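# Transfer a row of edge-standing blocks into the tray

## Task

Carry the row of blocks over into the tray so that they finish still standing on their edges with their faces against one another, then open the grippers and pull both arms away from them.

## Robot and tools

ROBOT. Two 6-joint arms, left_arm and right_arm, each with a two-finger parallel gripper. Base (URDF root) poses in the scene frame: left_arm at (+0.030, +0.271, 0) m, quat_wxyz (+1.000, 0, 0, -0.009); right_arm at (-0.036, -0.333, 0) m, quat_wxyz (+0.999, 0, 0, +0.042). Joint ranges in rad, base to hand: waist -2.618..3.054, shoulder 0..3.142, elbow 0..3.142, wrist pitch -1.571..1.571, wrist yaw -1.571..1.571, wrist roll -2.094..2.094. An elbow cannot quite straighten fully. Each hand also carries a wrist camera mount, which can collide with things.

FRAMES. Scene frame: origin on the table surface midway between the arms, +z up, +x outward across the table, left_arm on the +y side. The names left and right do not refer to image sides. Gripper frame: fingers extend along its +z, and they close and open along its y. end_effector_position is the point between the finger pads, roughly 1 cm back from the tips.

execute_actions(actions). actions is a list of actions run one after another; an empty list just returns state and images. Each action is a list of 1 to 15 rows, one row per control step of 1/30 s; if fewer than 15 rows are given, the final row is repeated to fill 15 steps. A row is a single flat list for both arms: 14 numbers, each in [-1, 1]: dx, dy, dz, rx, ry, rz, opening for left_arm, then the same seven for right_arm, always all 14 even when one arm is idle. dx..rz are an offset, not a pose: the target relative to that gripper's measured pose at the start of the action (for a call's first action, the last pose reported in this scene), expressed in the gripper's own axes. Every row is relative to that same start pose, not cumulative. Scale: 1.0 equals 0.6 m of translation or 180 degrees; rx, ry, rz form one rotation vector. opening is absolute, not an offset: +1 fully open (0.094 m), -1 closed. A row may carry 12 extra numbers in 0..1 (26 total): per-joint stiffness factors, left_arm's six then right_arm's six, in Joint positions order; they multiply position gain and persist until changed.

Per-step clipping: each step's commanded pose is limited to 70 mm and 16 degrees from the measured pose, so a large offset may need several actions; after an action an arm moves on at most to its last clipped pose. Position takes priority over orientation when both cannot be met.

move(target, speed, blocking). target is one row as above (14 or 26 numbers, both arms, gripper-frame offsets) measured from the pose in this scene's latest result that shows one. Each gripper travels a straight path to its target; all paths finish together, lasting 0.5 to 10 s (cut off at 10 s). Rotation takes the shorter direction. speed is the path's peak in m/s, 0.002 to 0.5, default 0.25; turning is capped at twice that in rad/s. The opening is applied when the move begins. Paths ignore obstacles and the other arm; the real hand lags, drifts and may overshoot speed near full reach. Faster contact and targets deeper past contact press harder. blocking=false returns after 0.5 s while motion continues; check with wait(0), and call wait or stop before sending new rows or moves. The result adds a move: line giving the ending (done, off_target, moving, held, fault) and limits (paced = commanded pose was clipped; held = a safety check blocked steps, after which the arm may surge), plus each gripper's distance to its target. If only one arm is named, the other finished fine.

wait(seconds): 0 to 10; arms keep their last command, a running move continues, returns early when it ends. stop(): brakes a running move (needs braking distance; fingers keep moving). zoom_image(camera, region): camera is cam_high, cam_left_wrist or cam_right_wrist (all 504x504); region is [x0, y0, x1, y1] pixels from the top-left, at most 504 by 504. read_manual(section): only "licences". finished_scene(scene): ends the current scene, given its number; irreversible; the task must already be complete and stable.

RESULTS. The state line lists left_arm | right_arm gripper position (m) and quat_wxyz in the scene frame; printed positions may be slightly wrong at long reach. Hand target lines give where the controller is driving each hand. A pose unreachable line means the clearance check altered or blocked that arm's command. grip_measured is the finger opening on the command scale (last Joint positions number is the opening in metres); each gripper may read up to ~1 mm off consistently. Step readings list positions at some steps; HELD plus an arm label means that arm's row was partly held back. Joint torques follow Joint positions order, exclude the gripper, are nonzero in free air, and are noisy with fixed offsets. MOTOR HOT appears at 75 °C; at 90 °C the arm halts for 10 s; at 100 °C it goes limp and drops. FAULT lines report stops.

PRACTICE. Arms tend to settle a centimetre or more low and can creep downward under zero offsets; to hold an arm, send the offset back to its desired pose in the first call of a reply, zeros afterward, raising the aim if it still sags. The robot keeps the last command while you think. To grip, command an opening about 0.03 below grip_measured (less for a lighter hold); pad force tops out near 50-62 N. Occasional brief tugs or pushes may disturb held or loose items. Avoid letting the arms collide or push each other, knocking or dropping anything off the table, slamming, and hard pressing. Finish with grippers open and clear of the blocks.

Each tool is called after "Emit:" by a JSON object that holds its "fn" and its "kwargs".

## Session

Emit:
{"fn": "execute_actions", "kwargs": {"actions": []}}

Scene clock: 0.00 s.
left_arm: end_effector_position=(+0.2974, +0.4703, +0.2985) grip_measured=+1.000 end_effector_quat_wxyz=(-0.476, +0.839, -0.251, +0.083) | right_arm: end_effector_position=(+0.3627, -0.0381, +0.3400) grip_measured=+1.000 end_effector_quat_wxyz=(+0.291, +0.031, +0.778, +0.556)
Joint positions: left_arm=[ 0.328  1.174  1.25  -0.81  -0.65  -1.953  0.094] | right_arm=[ 0.345  1.586  1.399 -0.075 -0.604  0.977  0.094]
Joint velocities: left_arm=[ 0.002  0.002  0.007 -0.051 -0.022 -0.007  0.   ] | right_arm=[-0.007 -0.012  0.007 -0.051  0.095 -0.037  0.   ]
Joint torques (N m, as the arm reports them, + toward a larger angle): no reading
Hand target (left_arm): +0.295, +0.471, +0.305; -0.482, +0.836, -0.248, +0.084
Hand target (right_arm): +0.361, -0.039, +0.352; +0.301, +0.023, +0.771, +0.560
Joint stiffness scale: left_arm=[1. 1. 1. 1. 1. 1.] | right_arm=[1. 1. 1. 1. 1. 1.]

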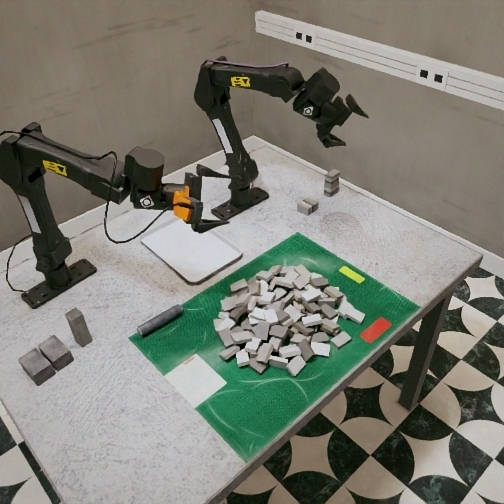

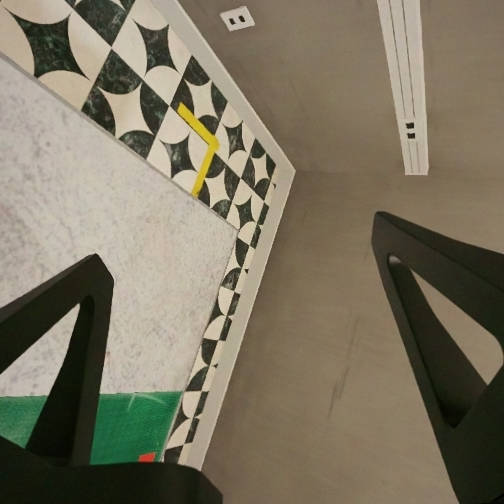

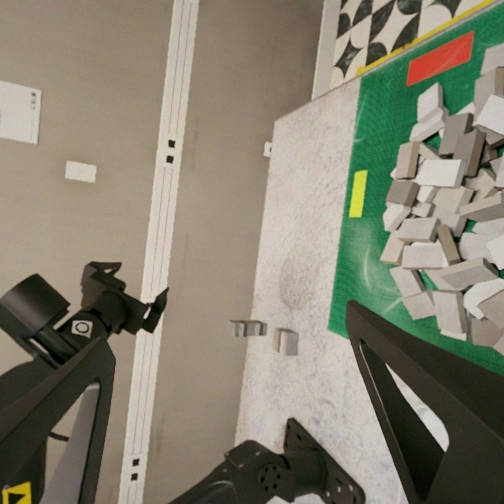

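Emit:
{"fn": "zoom_image", "kwargs": {"camera": "cam_high", "region": [200, 140, 400, 260]}}

Region (200, 140, 400, 260) of cam_high's 504x504 image, scaled by 2.520, with more detail than that image has; it fills the top 302 rows of this view, and the rest is white.

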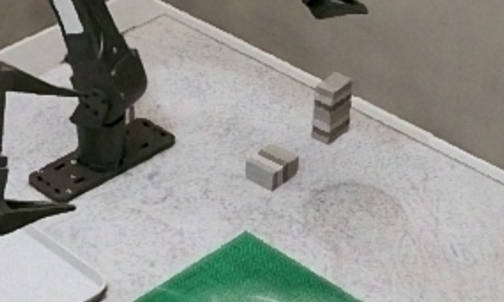

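Emit:
{"fn": "move", "kwargs": {"target": [0.036,0.267,0.041,-0.072,0.413,0.727,1,0,0,0,0,0,0,1]}}

Scene clock: 12.33 s.
left_arm: end_effector_position=(+0.2661, +0.4101, +0.1439) grip_measured=+1.000 end_effector_quat_wxyz=(-0.006, -0.006, +1.000, -0.003) | right_arm: end_effector_position=(+0.3627, -0.0381, +0.3400) grip_measured=+1.000 end_effector_quat_wxyz=(+0.291, +0.031, +0.778, +0.556)
Joint positions: left_arm=[ 0.549  1.591  1.39  -1.383 -0.     0.517  0.094] | right_arm=[ 0.345  1.586  1.399 -0.075 -0.604  0.977  0.094]
Joint velocities: left_arm=[-0.012  0.002  0.022  0.007 -0.022  0.022  0.   ] | right_arm=[-0.007 -0.007 -0.002 -0.095 -0.051  0.007  0.   ]
Joint torques (N m, as the arm reports them, + toward a larger angle): left_arm=[-0.86 -5.5   8.8   0.06 -0.03  0.01] | right_arm=[ 0.01 -6.55  9.04  2.04 -0.06 -0.03]
Hand target (left_arm): +0.271, +0.410, +0.150; -0.002, +0.002, +1.000, +0.001
Hand target (right_arm): +0.363, -0.038, +0.340; +0.291, +0.031, +0.778, +0.556
Off the commanded pose (left_arm): 0.007 m, 1 deg.
Off the commanded pose (right_arm): 0.000 m, 0 deg.
Joint stiffness scale: left_arm=[1. 1. 1. 1. 1. 1.] | right_arm=[1. 1. 1. 1. 1. 1.]
move: done

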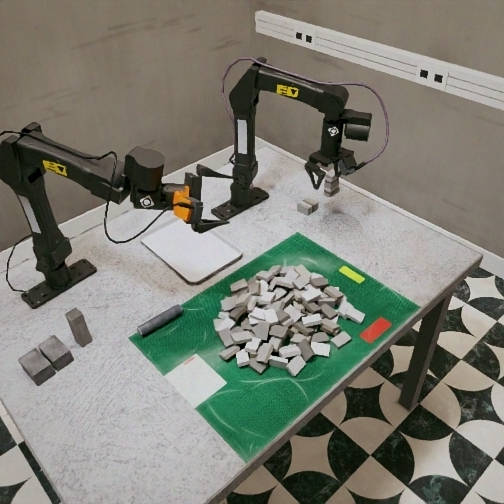

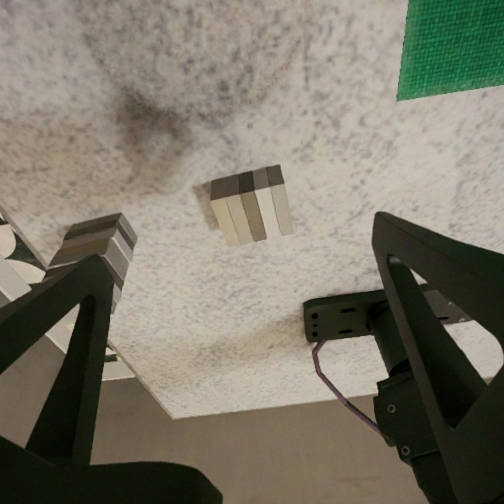

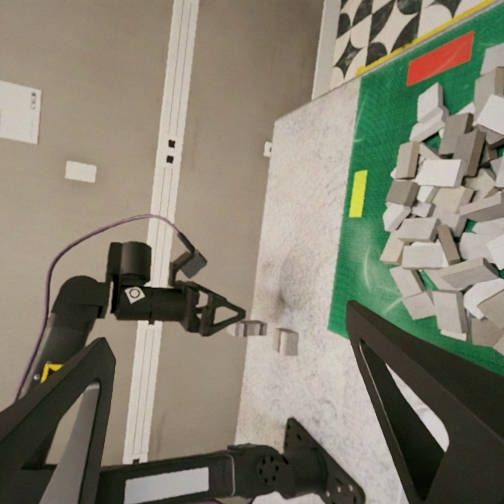

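Emit:
{"fn": "move", "kwargs": {"target": [0,-0.025,0.08,0,0,-0.067,1,0,0,0,0,0,0,1], "speed": 0.1}}

Scene clock: 16.23 s.
left_arm: end_effector_position=(+0.2632, +0.3971, +0.0939) grip_measured=+1.000 end_effector_quat_wxyz=(-0.017, -0.113, +0.993, -0.006) | right_arm: end_effector_position=(+0.3627, -0.0381, +0.3400) grip_measured=+1.000 end_effector_quat_wxyz=(+0.291, +0.031, +0.778, +0.556)
Joint positions: left_arm=[ 0.511  1.591  1.19  -1.207 -0.002  0.265  0.094] | right_arm=[ 0.345  1.586  1.399 -0.075 -0.604  0.977  0.094]
Joint velocities: left_arm=[-0.012 -0.002 -0.012  0.007  0.007  0.022  0.   ] | right_arm=[ 0.002 -0.017 -0.022 -0.037  0.051  0.022  0.   ]
Joint torques (N m, as the arm reports them, + toward a larger angle): left_arm=[-0.84 -7.22  5.3   0.19  0.02 -0.06] | right_arm=[ 0.05 -6.49  9.07  2.04 -0.08 -0.03]
Hand target (left_arm): +0.266, +0.395, +0.096; -0.006, -0.111, +0.994, -0.003
Hand target (right_arm): +0.363, -0.038, +0.340; +0.291, +0.031, +0.778, +0.556
Off the commanded pose (left_arm): 0.004 m, 1 deg.
Off the commanded pose (right_arm): 0.000 m, 0 deg.
Joint stiffness scale: left_arm=[1. 1. 1. 1. 1. 1.] | right_arm=[1. 1. 1. 1. 1. 1.]
move: done

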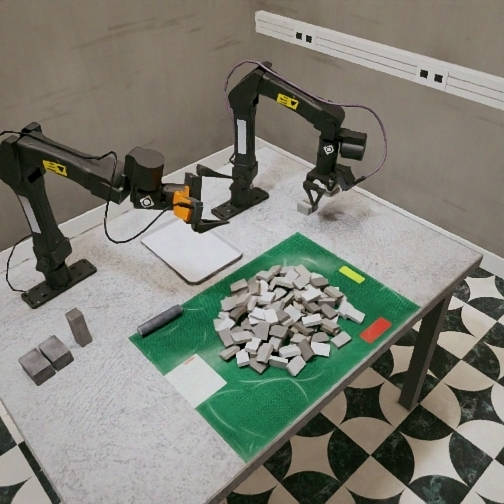

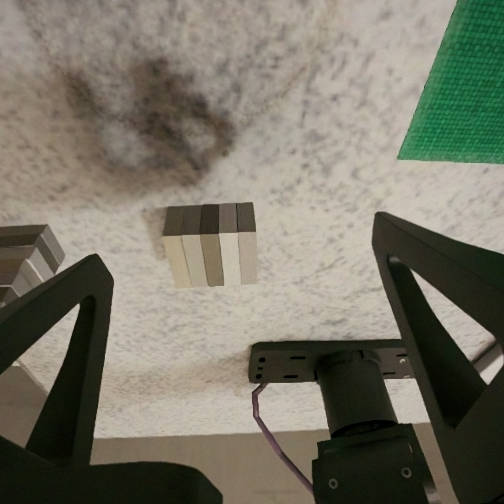

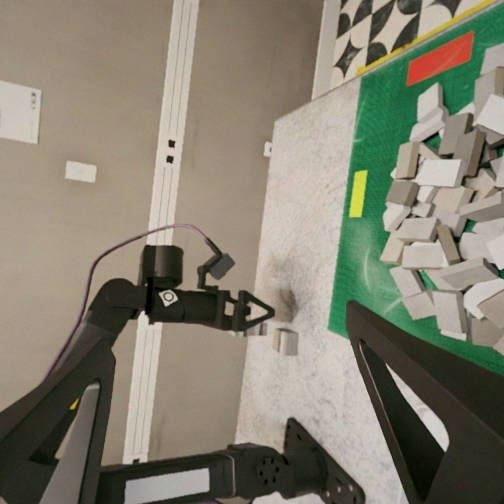

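Emit:
{"fn": "move", "kwargs": {"target": [0.1,0.03,0.03,0,0,0,1,0,0,0,0,0,0,1], "speed": 0.08}}

Scene clock: 19.83 s.
left_arm: end_effector_position=(+0.2002, +0.3978, +0.0739) grip_measured=+1.000 end_effector_quat_wxyz=(-0.032, -0.112, +0.993, -0.015) | right_arm: end_effector_position=(+0.3627, -0.0381, +0.3400) grip_measured=+1.000 end_effector_quat_wxyz=(+0.291, +0.031, +0.778, +0.556)
Joint positions: left_arm=[ 0.651  1.436  0.962 -1.167 -0.007  0.407  0.094] | right_arm=[ 0.345  1.586  1.399 -0.075 -0.604  0.977  0.094]
Joint velocities: left_arm=[ 0.007 -0.002 -0.002  0.037 -0.022 -0.022  0.   ] | right_arm=[ 0.002 -0.007  0.002 -0.051 -0.037 -0.051  0.   ]
Joint torques (N m, as the arm reports them, + toward a larger angle): left_arm=[ 0.68 -6.52  5.19  0.14  0.    0.05] | right_arm=[ 0.   -6.5   9.1   2.04 -0.06 -0.03]
Hand target (left_arm): +0.200, +0.401, +0.077; -0.018, -0.113, +0.993, -0.006
Hand target (right_arm): +0.363, -0.038, +0.340; +0.291, +0.031, +0.778, +0.556
Off the commanded pose (left_arm): 0.005 m, 2 deg.
Off the commanded pose (right_arm): 0.000 m, 0 deg.
Joint stiffness scale: left_arm=[1. 1. 1. 1. 1. 1.] | right_arm=[1. 1. 1. 1. 1. 1.]
move: done

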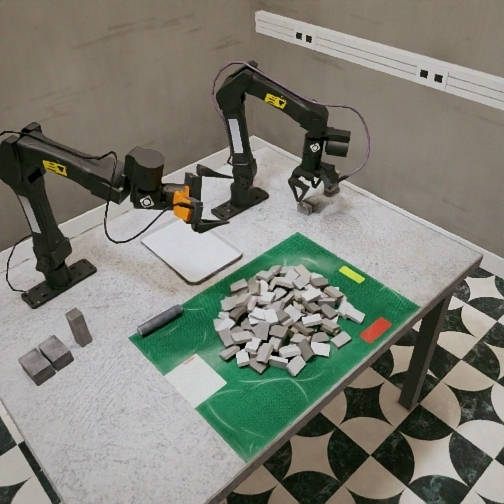

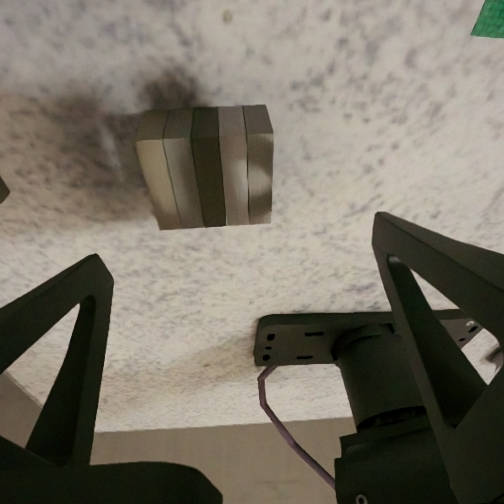

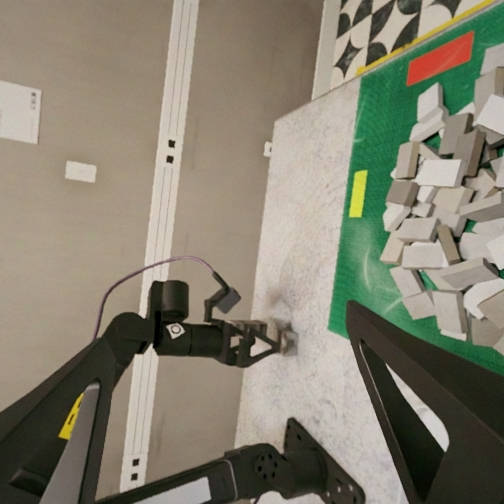

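Emit:
{"fn": "move", "kwargs": {"target": [0,0.025,0.055,0,0,0,1,0,0,0,0,0,0,1], "speed": 0.05}}

Scene clock: 23.17 s.
left_arm: end_effector_position=(+0.1971, +0.4094, +0.0445) grip_measured=+1.000 end_effector_quat_wxyz=(-0.030, -0.110, +0.993, -0.014) | right_arm: end_effector_position=(+0.3627, -0.0381, +0.3400) grip_measured=+1.000 end_effector_quat_wxyz=(+0.291, +0.031, +0.778, +0.556)
Joint positions: left_arm=[ 0.7    1.485  0.883 -1.034 -0.009  0.461  0.094] | right_arm=[ 0.345  1.586  1.399 -0.075 -0.604  0.977  0.094]
Joint velocities: left_arm=[ 0.002 -0.027 -0.012 -0.007 -0.007  0.007  0.   ] | right_arm=[ 0.002  0.002 -0.012 -0.007 -0.081 -0.022  0.   ]
Joint torques (N m, as the arm reports them, + toward a larger angle): left_arm=[ 0.62 -3.94  5.11  0.16 -0.01  0.04] | right_arm=[ 0.02 -6.56  9.06  2.04 -0.05 -0.03]
Hand target (left_arm): +0.195, +0.411, +0.041; -0.032, -0.112, +0.993, -0.015
Hand target (right_arm): +0.363, -0.038, +0.340; +0.291, +0.031, +0.778, +0.556
Off the commanded pose (left_arm): 0.005 m, 0 deg.
Off the commanded pose (right_arm): 0.000 m, 0 deg.
Joint stiffness scale: left_arm=[1. 1. 1. 1. 1. 1.] | right_arm=[1. 1. 1. 1. 1. 1.]
move: done

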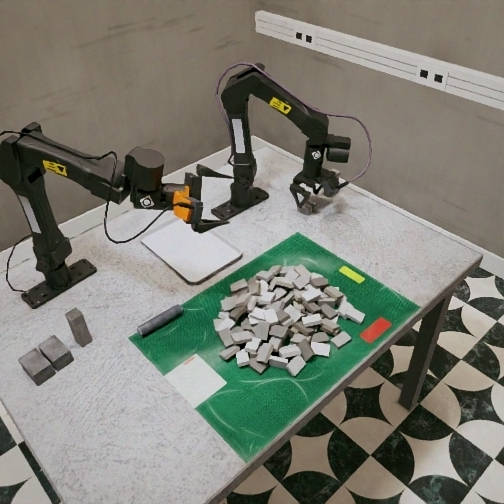

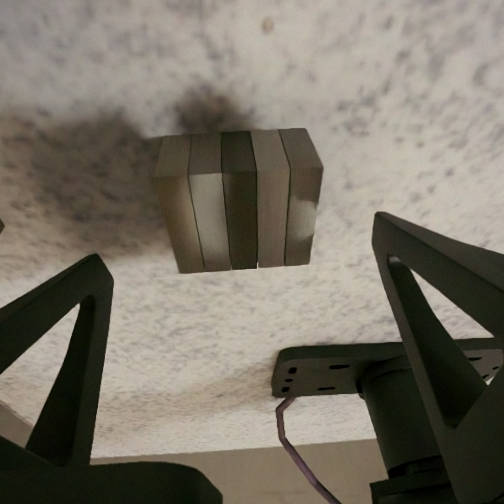

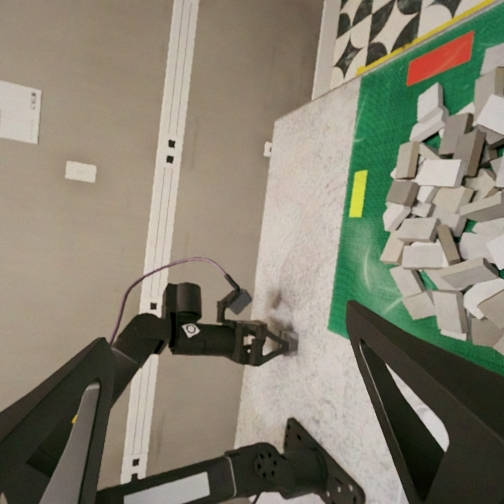

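Centered. Descend and close.

Emit:
{"fn": "move", "kwargs": {"target": [0,0,0.042,0,0,0,1,0,0,0,0,0,0,1], "speed": 0.04}}

Emit:
{"fn": "move", "kwargs": {"target": [0,0,0,0,0,0,0.0,0,0,0,0,0,0,1]}}

Scene clock: 25.43 s.
left_arm: end_effector_position=(+0.1964, +0.4089, +0.0233) grip_measured=+1.000 end_effector_quat_wxyz=(-0.028, -0.110, +0.993, -0.013) | right_arm: end_effector_position=(+0.3627, -0.0381, +0.3400) grip_measured=+1.000 end_effector_quat_wxyz=(+0.291, +0.031, +0.778, +0.556)
Joint positions: left_arm=[ 0.7    1.513  0.818 -0.936 -0.009  0.461  0.094] | right_arm=[ 0.345  1.586  1.399 -0.075 -0.604  0.977  0.094]
Joint velocities: left_arm=[-0.007  0.007 -0.012 -0.007 -0.007  0.007  0.   ] | right_arm=[ 0.007 -0.002  0.002 -0.051  0.037 -0.022  0.   ]
Joint torques (N m, as the arm reports them, + toward a larger angle): left_arm=[ 0.02 -3.89  4.84  0.18  0.    0.  ] | right_arm=[-0.01 -6.51  9.04  2.05 -0.08 -0.04]
Hand target (left_arm): +0.196, +0.409, +0.019; -0.030, -0.110, +0.993, -0.014
Hand target (right_arm): +0.363, -0.038, +0.340; +0.291, +0.031, +0.778, +0.556
Off the commanded pose (left_arm): 0.004 m, 0 deg.
Off the commanded pose (right_arm): 0.000 m, 0 deg.
Joint stiffness scale: left_arm=[1. 1. 1. 1. 1. 1.] | right_arm=[1. 1. 1. 1. 1. 1.]
move: done

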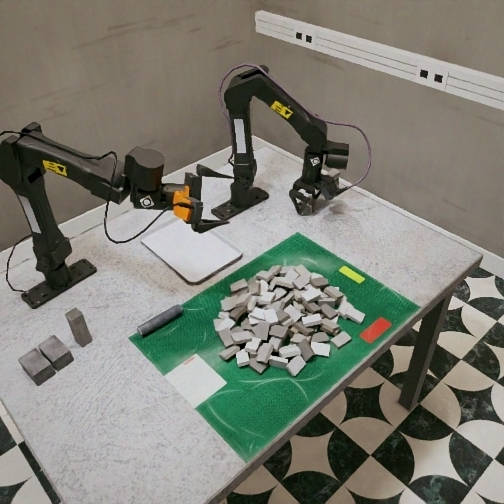

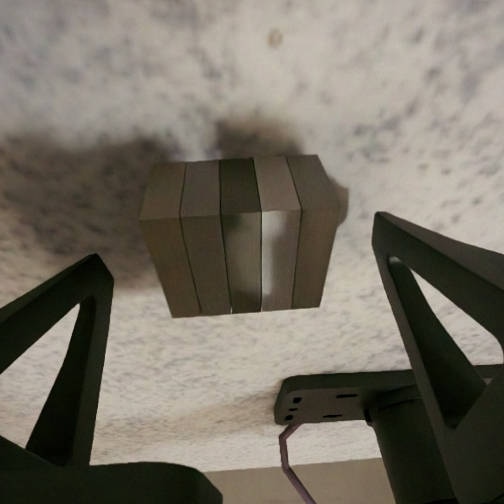

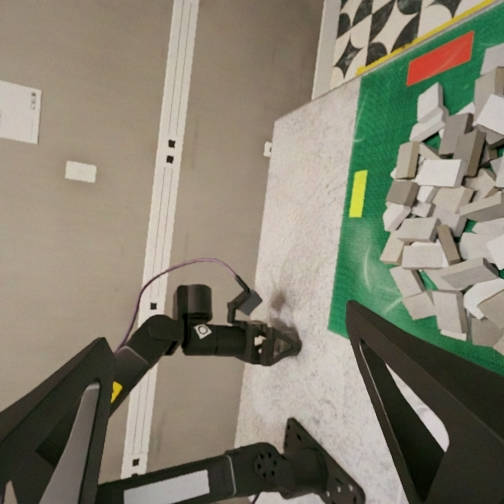

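Scene clock: 25.93 s.
left_arm: end_effector_position=(+0.1964, +0.4082, +0.0233) grip_measured=+0.074 end_effector_quat_wxyz=(-0.028, -0.110, +0.993, -0.014) | right_arm: end_effector_position=(+0.3627, -0.0381, +0.3400) grip_measured=+1.000 end_effector_quat_wxyz=(+0.291, +0.031, +0.778, +0.556)
Joint positions: left_arm=[ 0.7    1.513  0.818 -0.938 -0.007  0.462  0.05 ] | right_arm=[ 0.345  1.586  1.399 -0.075 -0.604  0.977  0.094]
Joint velocities: left_arm=[-0.012  0.007 -0.012  0.022 -0.081 -0.051 -0.   ] | right_arm=[ 0.002 -0.002 -0.007 -0.007  0.051  0.007  0.   ]
Joint torques (N m, as the arm reports them, + toward a larger angle): left_arm=[-0.02 -4.7   5.52  0.1  -0.02  0.02] | right_arm=[ 0.01 -6.57  9.06  2.04 -0.08 -0.03]
Hand target (left_arm): +0.196, +0.409, +0.023; -0.028, -0.110, +0.993, -0.013
Hand target (right_arm): +0.363, -0.038, +0.340; +0.291, +0.031, +0.778, +0.556
Off the commanded pose (left_arm): 0.001 m, 0 deg.
Off the commanded pose (right_arm): 0.000 m, 0 deg.
Joint stiffness scale: left_arm=[1. 1. 1. 1. 1. 1.] | right_arm=[1. 1. 1. 1. 1. 1.]
move: done

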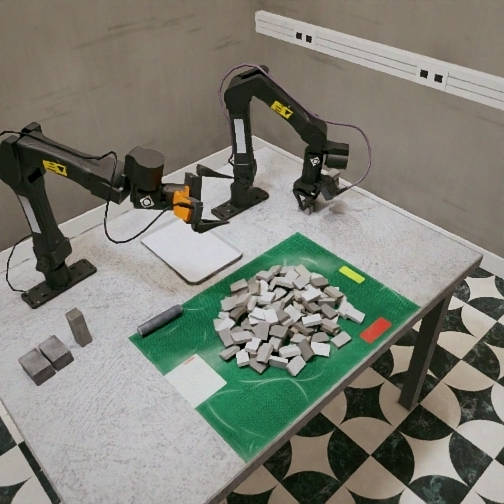

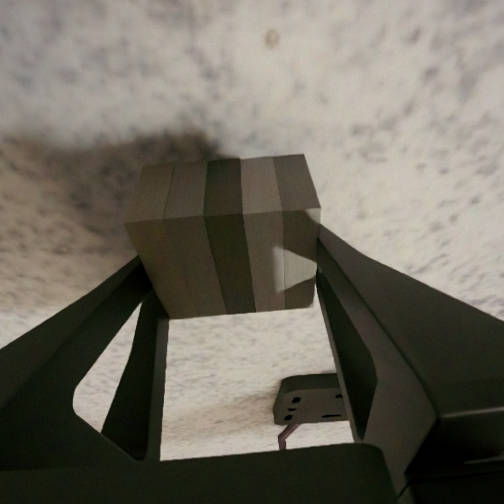

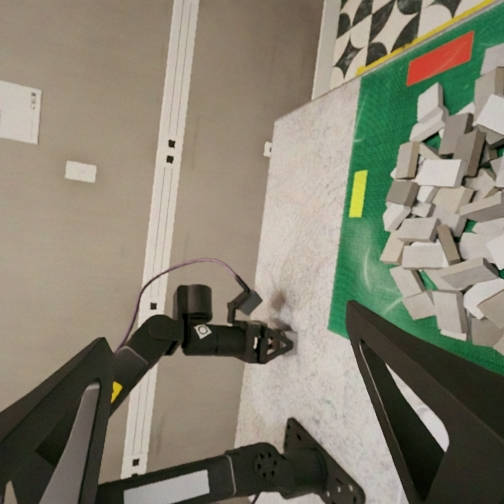

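Emit:
{"fn": "move", "kwargs": {"target": [0,0,-0.22,0,0,0,-0.1,-0.155,-0.158,-0.353,0,0,0,1], "speed": 0.12}}

Scene clock: 31.07 s.
left_arm: end_effector_position=(+0.1999, +0.4110, +0.1388) grip_measured=+0.074 end_effector_quat_wxyz=(-0.048, -0.109, +0.993, -0.027) | right_arm: end_effector_position=(+0.3630, -0.2915, +0.3303) grip_measured=+1.000 end_effector_quat_wxyz=(+0.286, +0.043, +0.783, +0.551)
Joint positions: left_arm=[ 0.7    1.476  1.253 -1.457 -0.007  0.462  0.05 ] | right_arm=[-0.421  1.631  1.563 -0.811 -1.267  0.292  0.094]
Joint velocities: left_arm=[-0.007  0.012 -0.007 -0.037 -0.051 -0.007 -0.   ] | right_arm=[ 0.002 -0.012  0.007 -0.11   0.051 -0.007  0.   ]
Joint torques (N m, as the arm reports them, + toward a larger angle): left_arm=[-0.11 -7.15  9.55 -0.23  0.   -0.02] | right_arm=[-0.46 -6.04 11.76  1.07 -0.69 -0.17]
Hand target (left_arm): +0.202, +0.412, +0.155; -0.028, -0.110, +0.993, -0.014
Hand target (right_arm): +0.362, -0.292, +0.342; +0.294, +0.031, +0.778, +0.554
Off the commanded pose (left_arm): 0.017 m, 3 deg.
Off the commanded pose (right_arm): 0.011 m, 2 deg.
Joint stiffness scale: left_arm=[1. 1. 1. 1. 1. 1.] | right_arm=[1. 1. 1. 1. 1. 1.]
move: off_target (left_arm, right_arm)

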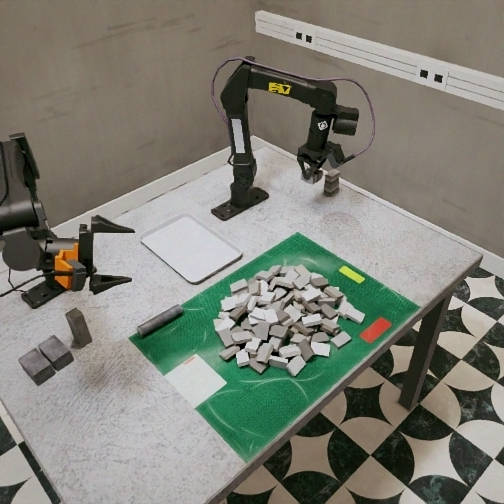

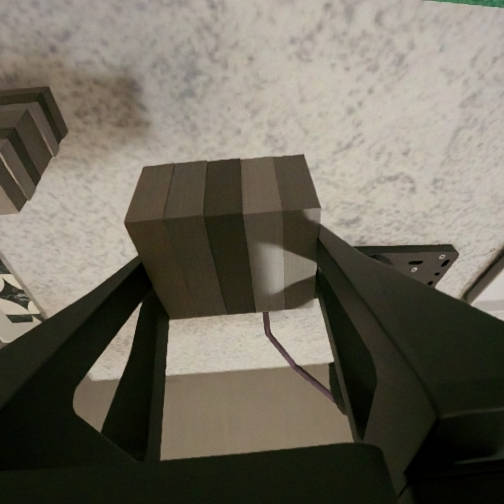

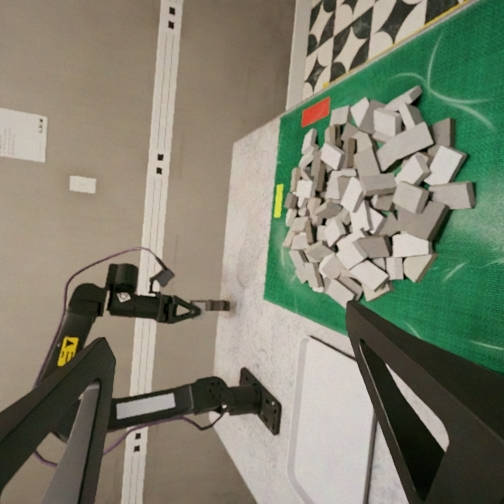

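Emit:
{"fn": "move", "kwargs": {"target": [0.242,-0.63,0.03,0,0,0.067,-0.1,0,0,0,0,0,0,1], "speed": 0.15}}

Scene clock: 36.63 s.
left_arm: end_effector_position=(+0.1387, +0.0217, +0.1399) grip_measured=+0.074 end_effector_quat_wxyz=(-0.051, -0.005, +0.999, -0.013) | right_arm: end_effector_position=(+0.3626, -0.2914, +0.3298) grip_measured=+1.000 end_effector_quat_wxyz=(+0.284, +0.045, +0.784, +0.550)
Joint positions: left_arm=[-1.077  1.589  1.367 -1.372  0.104 -1.106  0.05 ] | right_arm=[-0.421  1.631  1.564 -0.817 -1.265  0.291  0.094]
Joint velocities: left_arm=[-0.012 -0.022 -0.017  0.022 -0.007  0.022 -0.   ] | right_arm=[-0.007 -0.007 -0.007  0.007  0.051 -0.081  0.   ]
Joint torques (N m, as the arm reports them, + toward a larger angle): left_arm=[-0.62 -6.92  9.84  0.04  0.07 -0.04] | right_arm=[ 0.01 -6.26  8.18  1.33 -0.49 -0.03]
Hand target (left_arm): +0.141, +0.014, +0.153; -0.041, -0.005, +0.999, -0.032
Hand target (right_arm): +0.363, -0.291, +0.330; +0.286, +0.043, +0.783, +0.551
Off the commanded pose (left_arm): 0.016 m, 2 deg.
Off the commanded pose (right_arm): 0.001 m, 0 deg.
Joint stiffness scale: left_arm=[1. 1. 1. 1. 1. 1.] | right_arm=[1. 1. 1. 1. 1. 1.]
move: off_target (left_arm)

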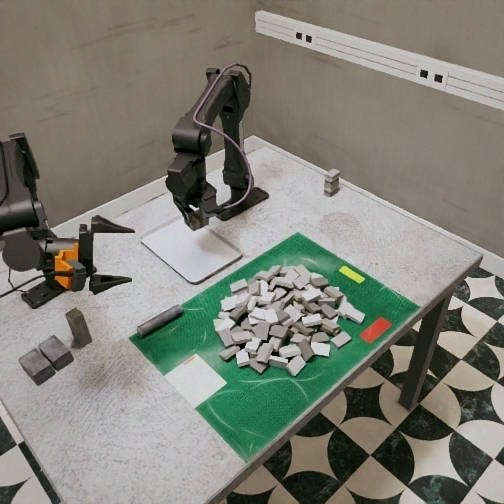

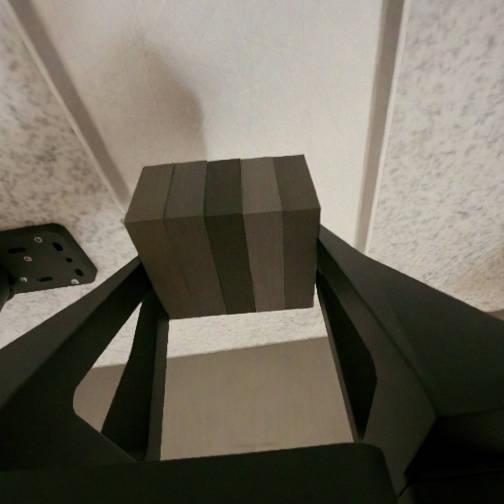

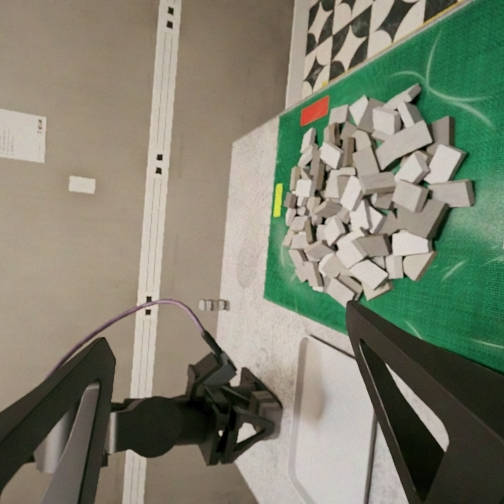

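Emit:
{"fn": "move", "kwargs": {"target": [-0.08,0,0.13,0,0,0,-0.1,0,0,0,0,0,0,1], "speed": 0.08}}

Scene clock: 39.67 s.
left_arm: end_effector_position=(+0.1741, +0.0208, +0.0529) grip_measured=+0.074 end_effector_quat_wxyz=(-0.057, -0.005, +0.998, -0.003) | right_arm: end_effector_position=(+0.3628, -0.2916, +0.3295) grip_measured=+1.000 end_effector_quat_wxyz=(+0.284, +0.046, +0.784, +0.550)
Joint positions: left_arm=[-0.972  1.734  1.175 -1.07   0.099 -0.997  0.05 ] | right_arm=[-0.421  1.631  1.564 -0.817 -1.263  0.291  0.094]
Joint velocities: left_arm=[-0.002 -0.002 -0.012 -0.081 -0.051  0.022  0.   ] | right_arm=[-0.002  0.002 -0.017  0.022 -0.022 -0.022  0.   ]
Joint torques (N m, as the arm reports them, + toward a larger angle): left_arm=[ 0.62 -7.94  6.22  0.1   0.07  0.  ] | right_arm=[ 0.02 -6.29  8.17  1.25 -0.47 -0.03]
Hand target (left_arm): +0.178, +0.019, +0.057; -0.052, -0.005, +0.999, -0.013
Hand target (right_arm): +0.363, -0.291, +0.330; +0.284, +0.045, +0.784, +0.550
Off the commanded pose (left_arm): 0.006 m, 1 deg.
Off the commanded pose (right_arm): 0.000 m, 0 deg.
Joint stiffness scale: left_arm=[1. 1. 1. 1. 1. 1.] | right_arm=[1. 1. 1. 1. 1. 1.]
move: done

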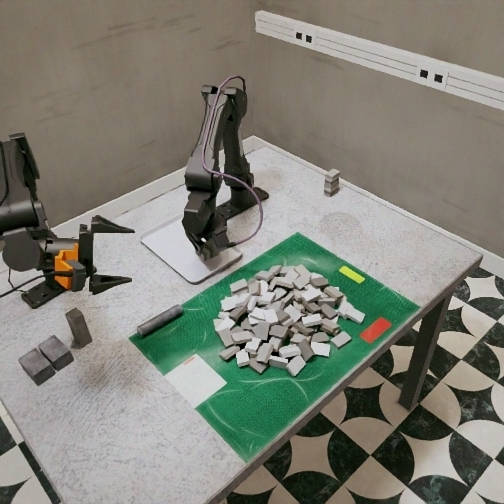

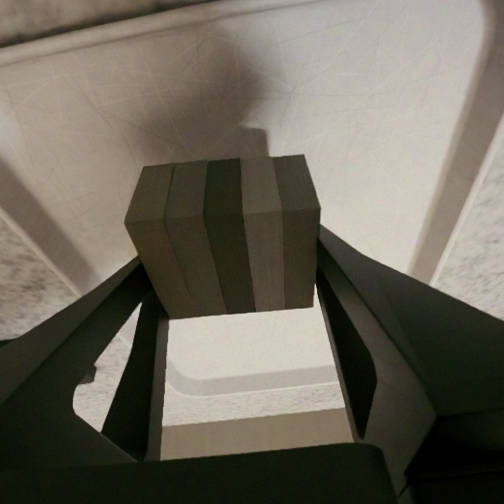

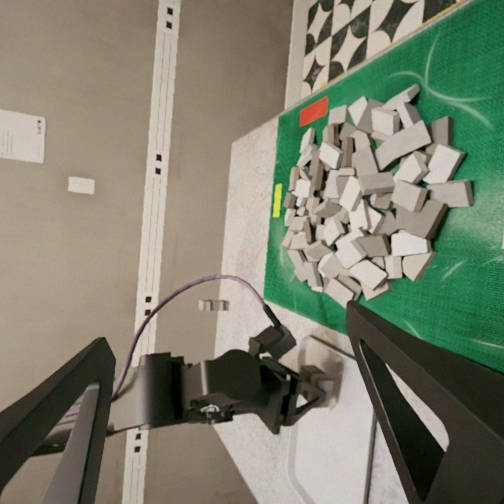

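Emit:
{"fn": "move", "kwargs": {"target": [0.02,0,0.05,0,0,0,-0.1,0,0,0,0,0,0,1], "speed": 0.03}}

Emit:
{"fn": "move", "kwargs": {"target": [0,0,0,0,0,0,0.16,0,0,0,0,0,0,1]}}

Emit:
{"fn": "move", "kwargs": {"target": [0,0,0,0,0,0,0.45,0,0,0,0,0,0,1]}}

Scene clock: 42.53 s.
left_arm: end_effector_position=(+0.1620, +0.0250, +0.0270) grip_measured=+0.074 end_effector_quat_wxyz=(-0.059, -0.009, +0.998, +0.006) | right_arm: end_effector_position=(+0.3630, -0.2918, +0.3292) grip_measured=+1.000 end_effector_quat_wxyz=(+0.285, +0.046, +0.785, +0.549)
Joint positions: left_arm=[-1.003  1.748  1.081 -0.975  0.095 -1.037  0.05 ] | right_arm=[-0.421  1.631  1.564 -0.817 -1.261  0.291  0.094]
Joint velocities: left_arm=[ 0.007 -0.007 -0.002  0.051  0.037 -0.051  0.   ] | right_arm=[ 0.002 -0.007  0.002 -0.066  0.007 -0.022  0.   ]
Joint torques (N m, as the arm reports them, + toward a larger angle): left_arm=[-1.06 -7.22  4.41  0.33  0.1  -0.03] | right_arm=[ 0.01 -6.34  8.25  1.26 -0.49 -0.03]
Hand target (left_arm): +0.159, +0.020, +0.025; -0.057, -0.005, +0.998, -0.003
Hand target (right_arm): +0.363, -0.292, +0.330; +0.285, +0.046, +0.784, +0.549
Off the commanded pose (left_arm): 0.006 m, 1 deg.
Off the commanded pose (right_arm): 0.000 m, 0 deg.
Joint stiffness scale: left_arm=[1. 1. 1. 1. 1. 1.] | right_arm=[1. 1. 1. 1. 1. 1.]
move: done

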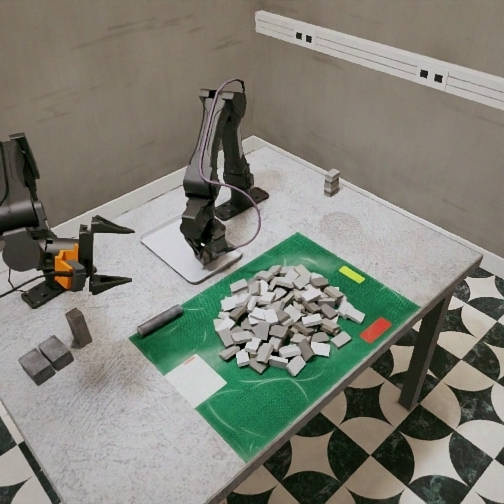

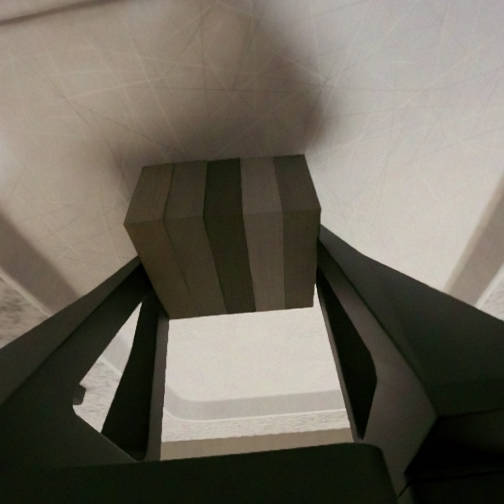

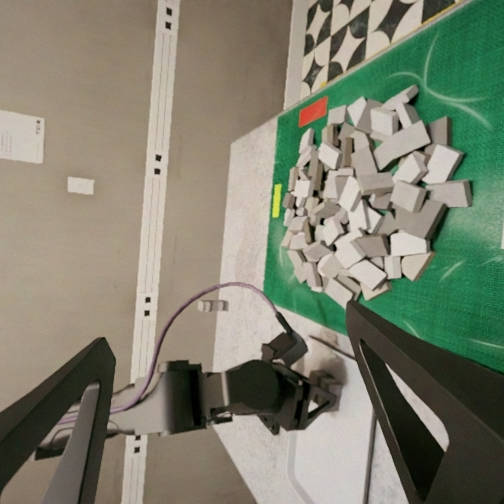

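Scene clock: 43.03 s.
left_arm: end_effector_position=(+0.1619, +0.0252, +0.0271) grip_measured=+0.158 end_effector_quat_wxyz=(-0.059, -0.009, +0.998, +0.006) | right_arm: end_effector_position=(+0.3632, -0.2920, +0.3290) grip_measured=+1.000 end_effector_quat_wxyz=(+0.285, +0.046, +0.785, +0.548)
Joint positions: left_arm=[-1.003  1.748  1.081 -0.975  0.095 -1.037  0.054] | right_arm=[-0.421  1.631  1.564 -0.817 -1.259  0.291  0.094]
Joint velocities: left_arm=[-0.002  0.017  0.007 -0.037  0.007 -0.007 -0.   ] | right_arm=[ 0.002 -0.012 -0.002  0.022 -0.022 -0.007  0.   ]
Joint torques (N m, as the arm reports them, + toward a larger angle): left_arm=[ 0.   -7.01  5.63  0.08  0.06 -0.01] | right_arm=[-0.05 -6.31  8.22  1.26 -0.48 -0.02]
Hand target (left_arm): +0.162, +0.025, +0.027; -0.059, -0.009, +0.998, +0.006
Hand target (right_arm): +0.363, -0.292, +0.329; +0.285, +0.046, +0.785, +0.549
Off the commanded pose (left_arm): 0.000 m, 0 deg.
Off the commanded pose (right_arm): 0.000 m, 0 deg.
Joint stiffness scale: left_arm=[1. 1. 1. 1. 1. 1.] | right_arm=[1. 1. 1. 1. 1. 1.]
move: done

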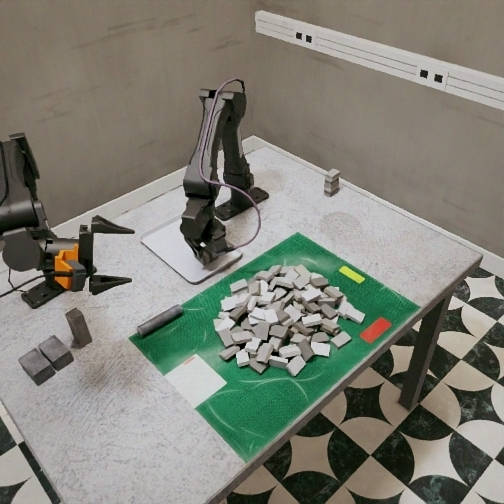

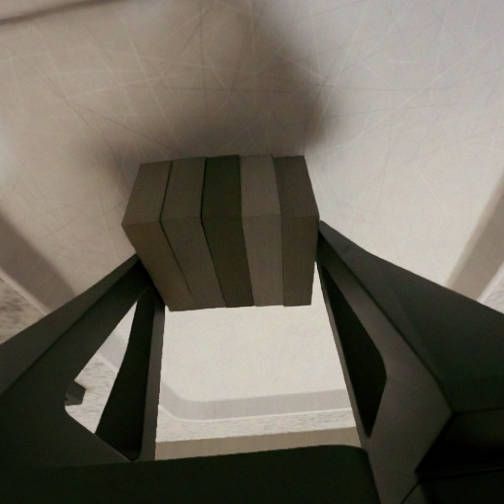

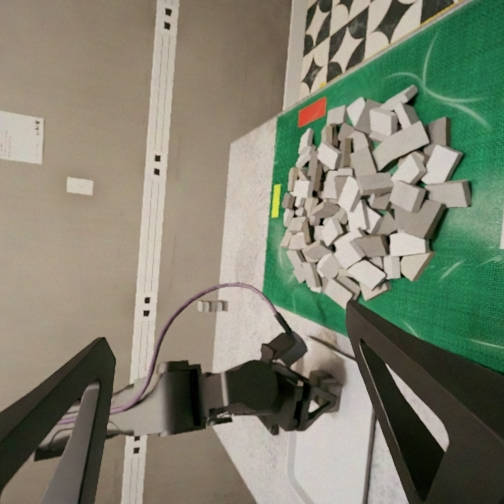

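Scene clock: 43.53 s.
left_arm: end_effector_position=(+0.1619, +0.0252, +0.0271) grip_measured=+0.448 end_effector_quat_wxyz=(-0.059, -0.009, +0.998, +0.006) | right_arm: end_effector_position=(+0.3633, -0.2922, +0.3287) grip_measured=+1.000 end_effector_quat_wxyz=(+0.285, +0.047, +0.786, +0.547)
Joint positions: left_arm=[-1.003  1.748  1.081 -0.975  0.095 -1.037  0.068] | right_arm=[-0.421  1.631  1.564 -0.817 -1.256  0.291  0.094]
Joint velocities: left_arm=[-0.017 -0.002  0.012 -0.066  0.066  0.081  0.   ] | right_arm=[ 0.002 -0.007 -0.002 -0.066 -0.037  0.007  0.   ]
Joint torques (N m, as the arm reports them, + toward a larger angle): left_arm=[-0.08 -7.02  5.61  0.08  0.07  0.  ] | right_arm=[ 0.02 -6.28  8.23  1.25 -0.49 -0.02]
Hand target (left_arm): +0.162, +0.025, +0.027; -0.059, -0.009, +0.998, +0.006
Hand target (right_arm): +0.363, -0.292, +0.329; +0.285, +0.046, +0.785, +0.548
Off the commanded pose (left_arm): 0.000 m, 0 deg.
Off the commanded pose (right_arm): 0.000 m, 0 deg.
Joint stiffness scale: left_arm=[1. 1. 1. 1. 1. 1.] | right_arm=[1. 1. 1. 1. 1. 1.]
move: done

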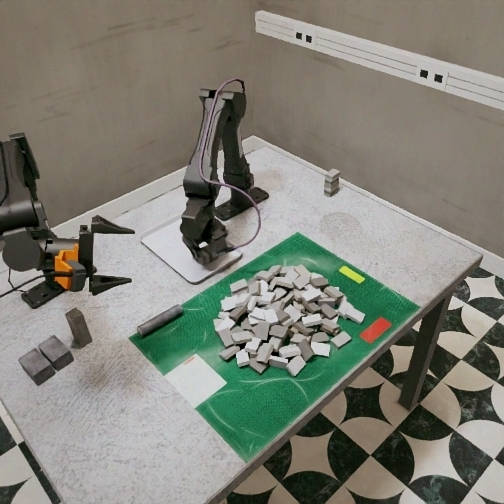

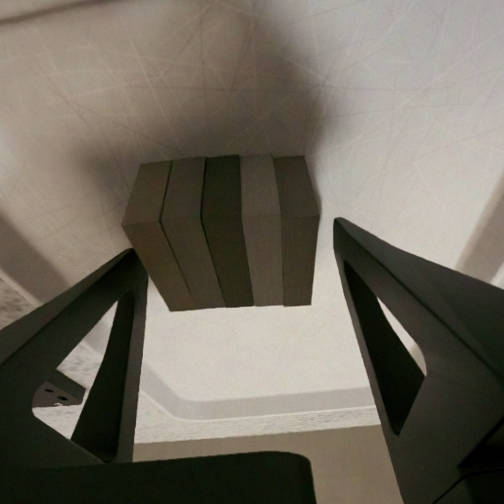

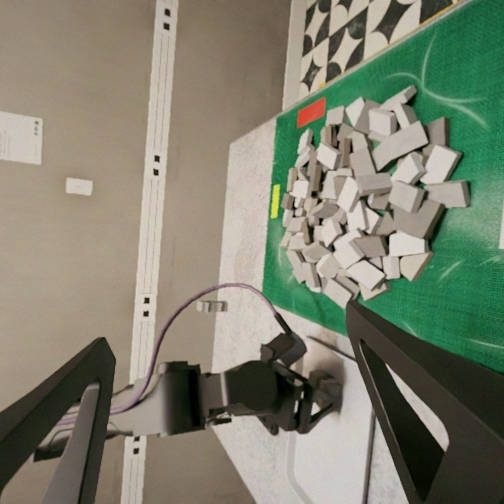

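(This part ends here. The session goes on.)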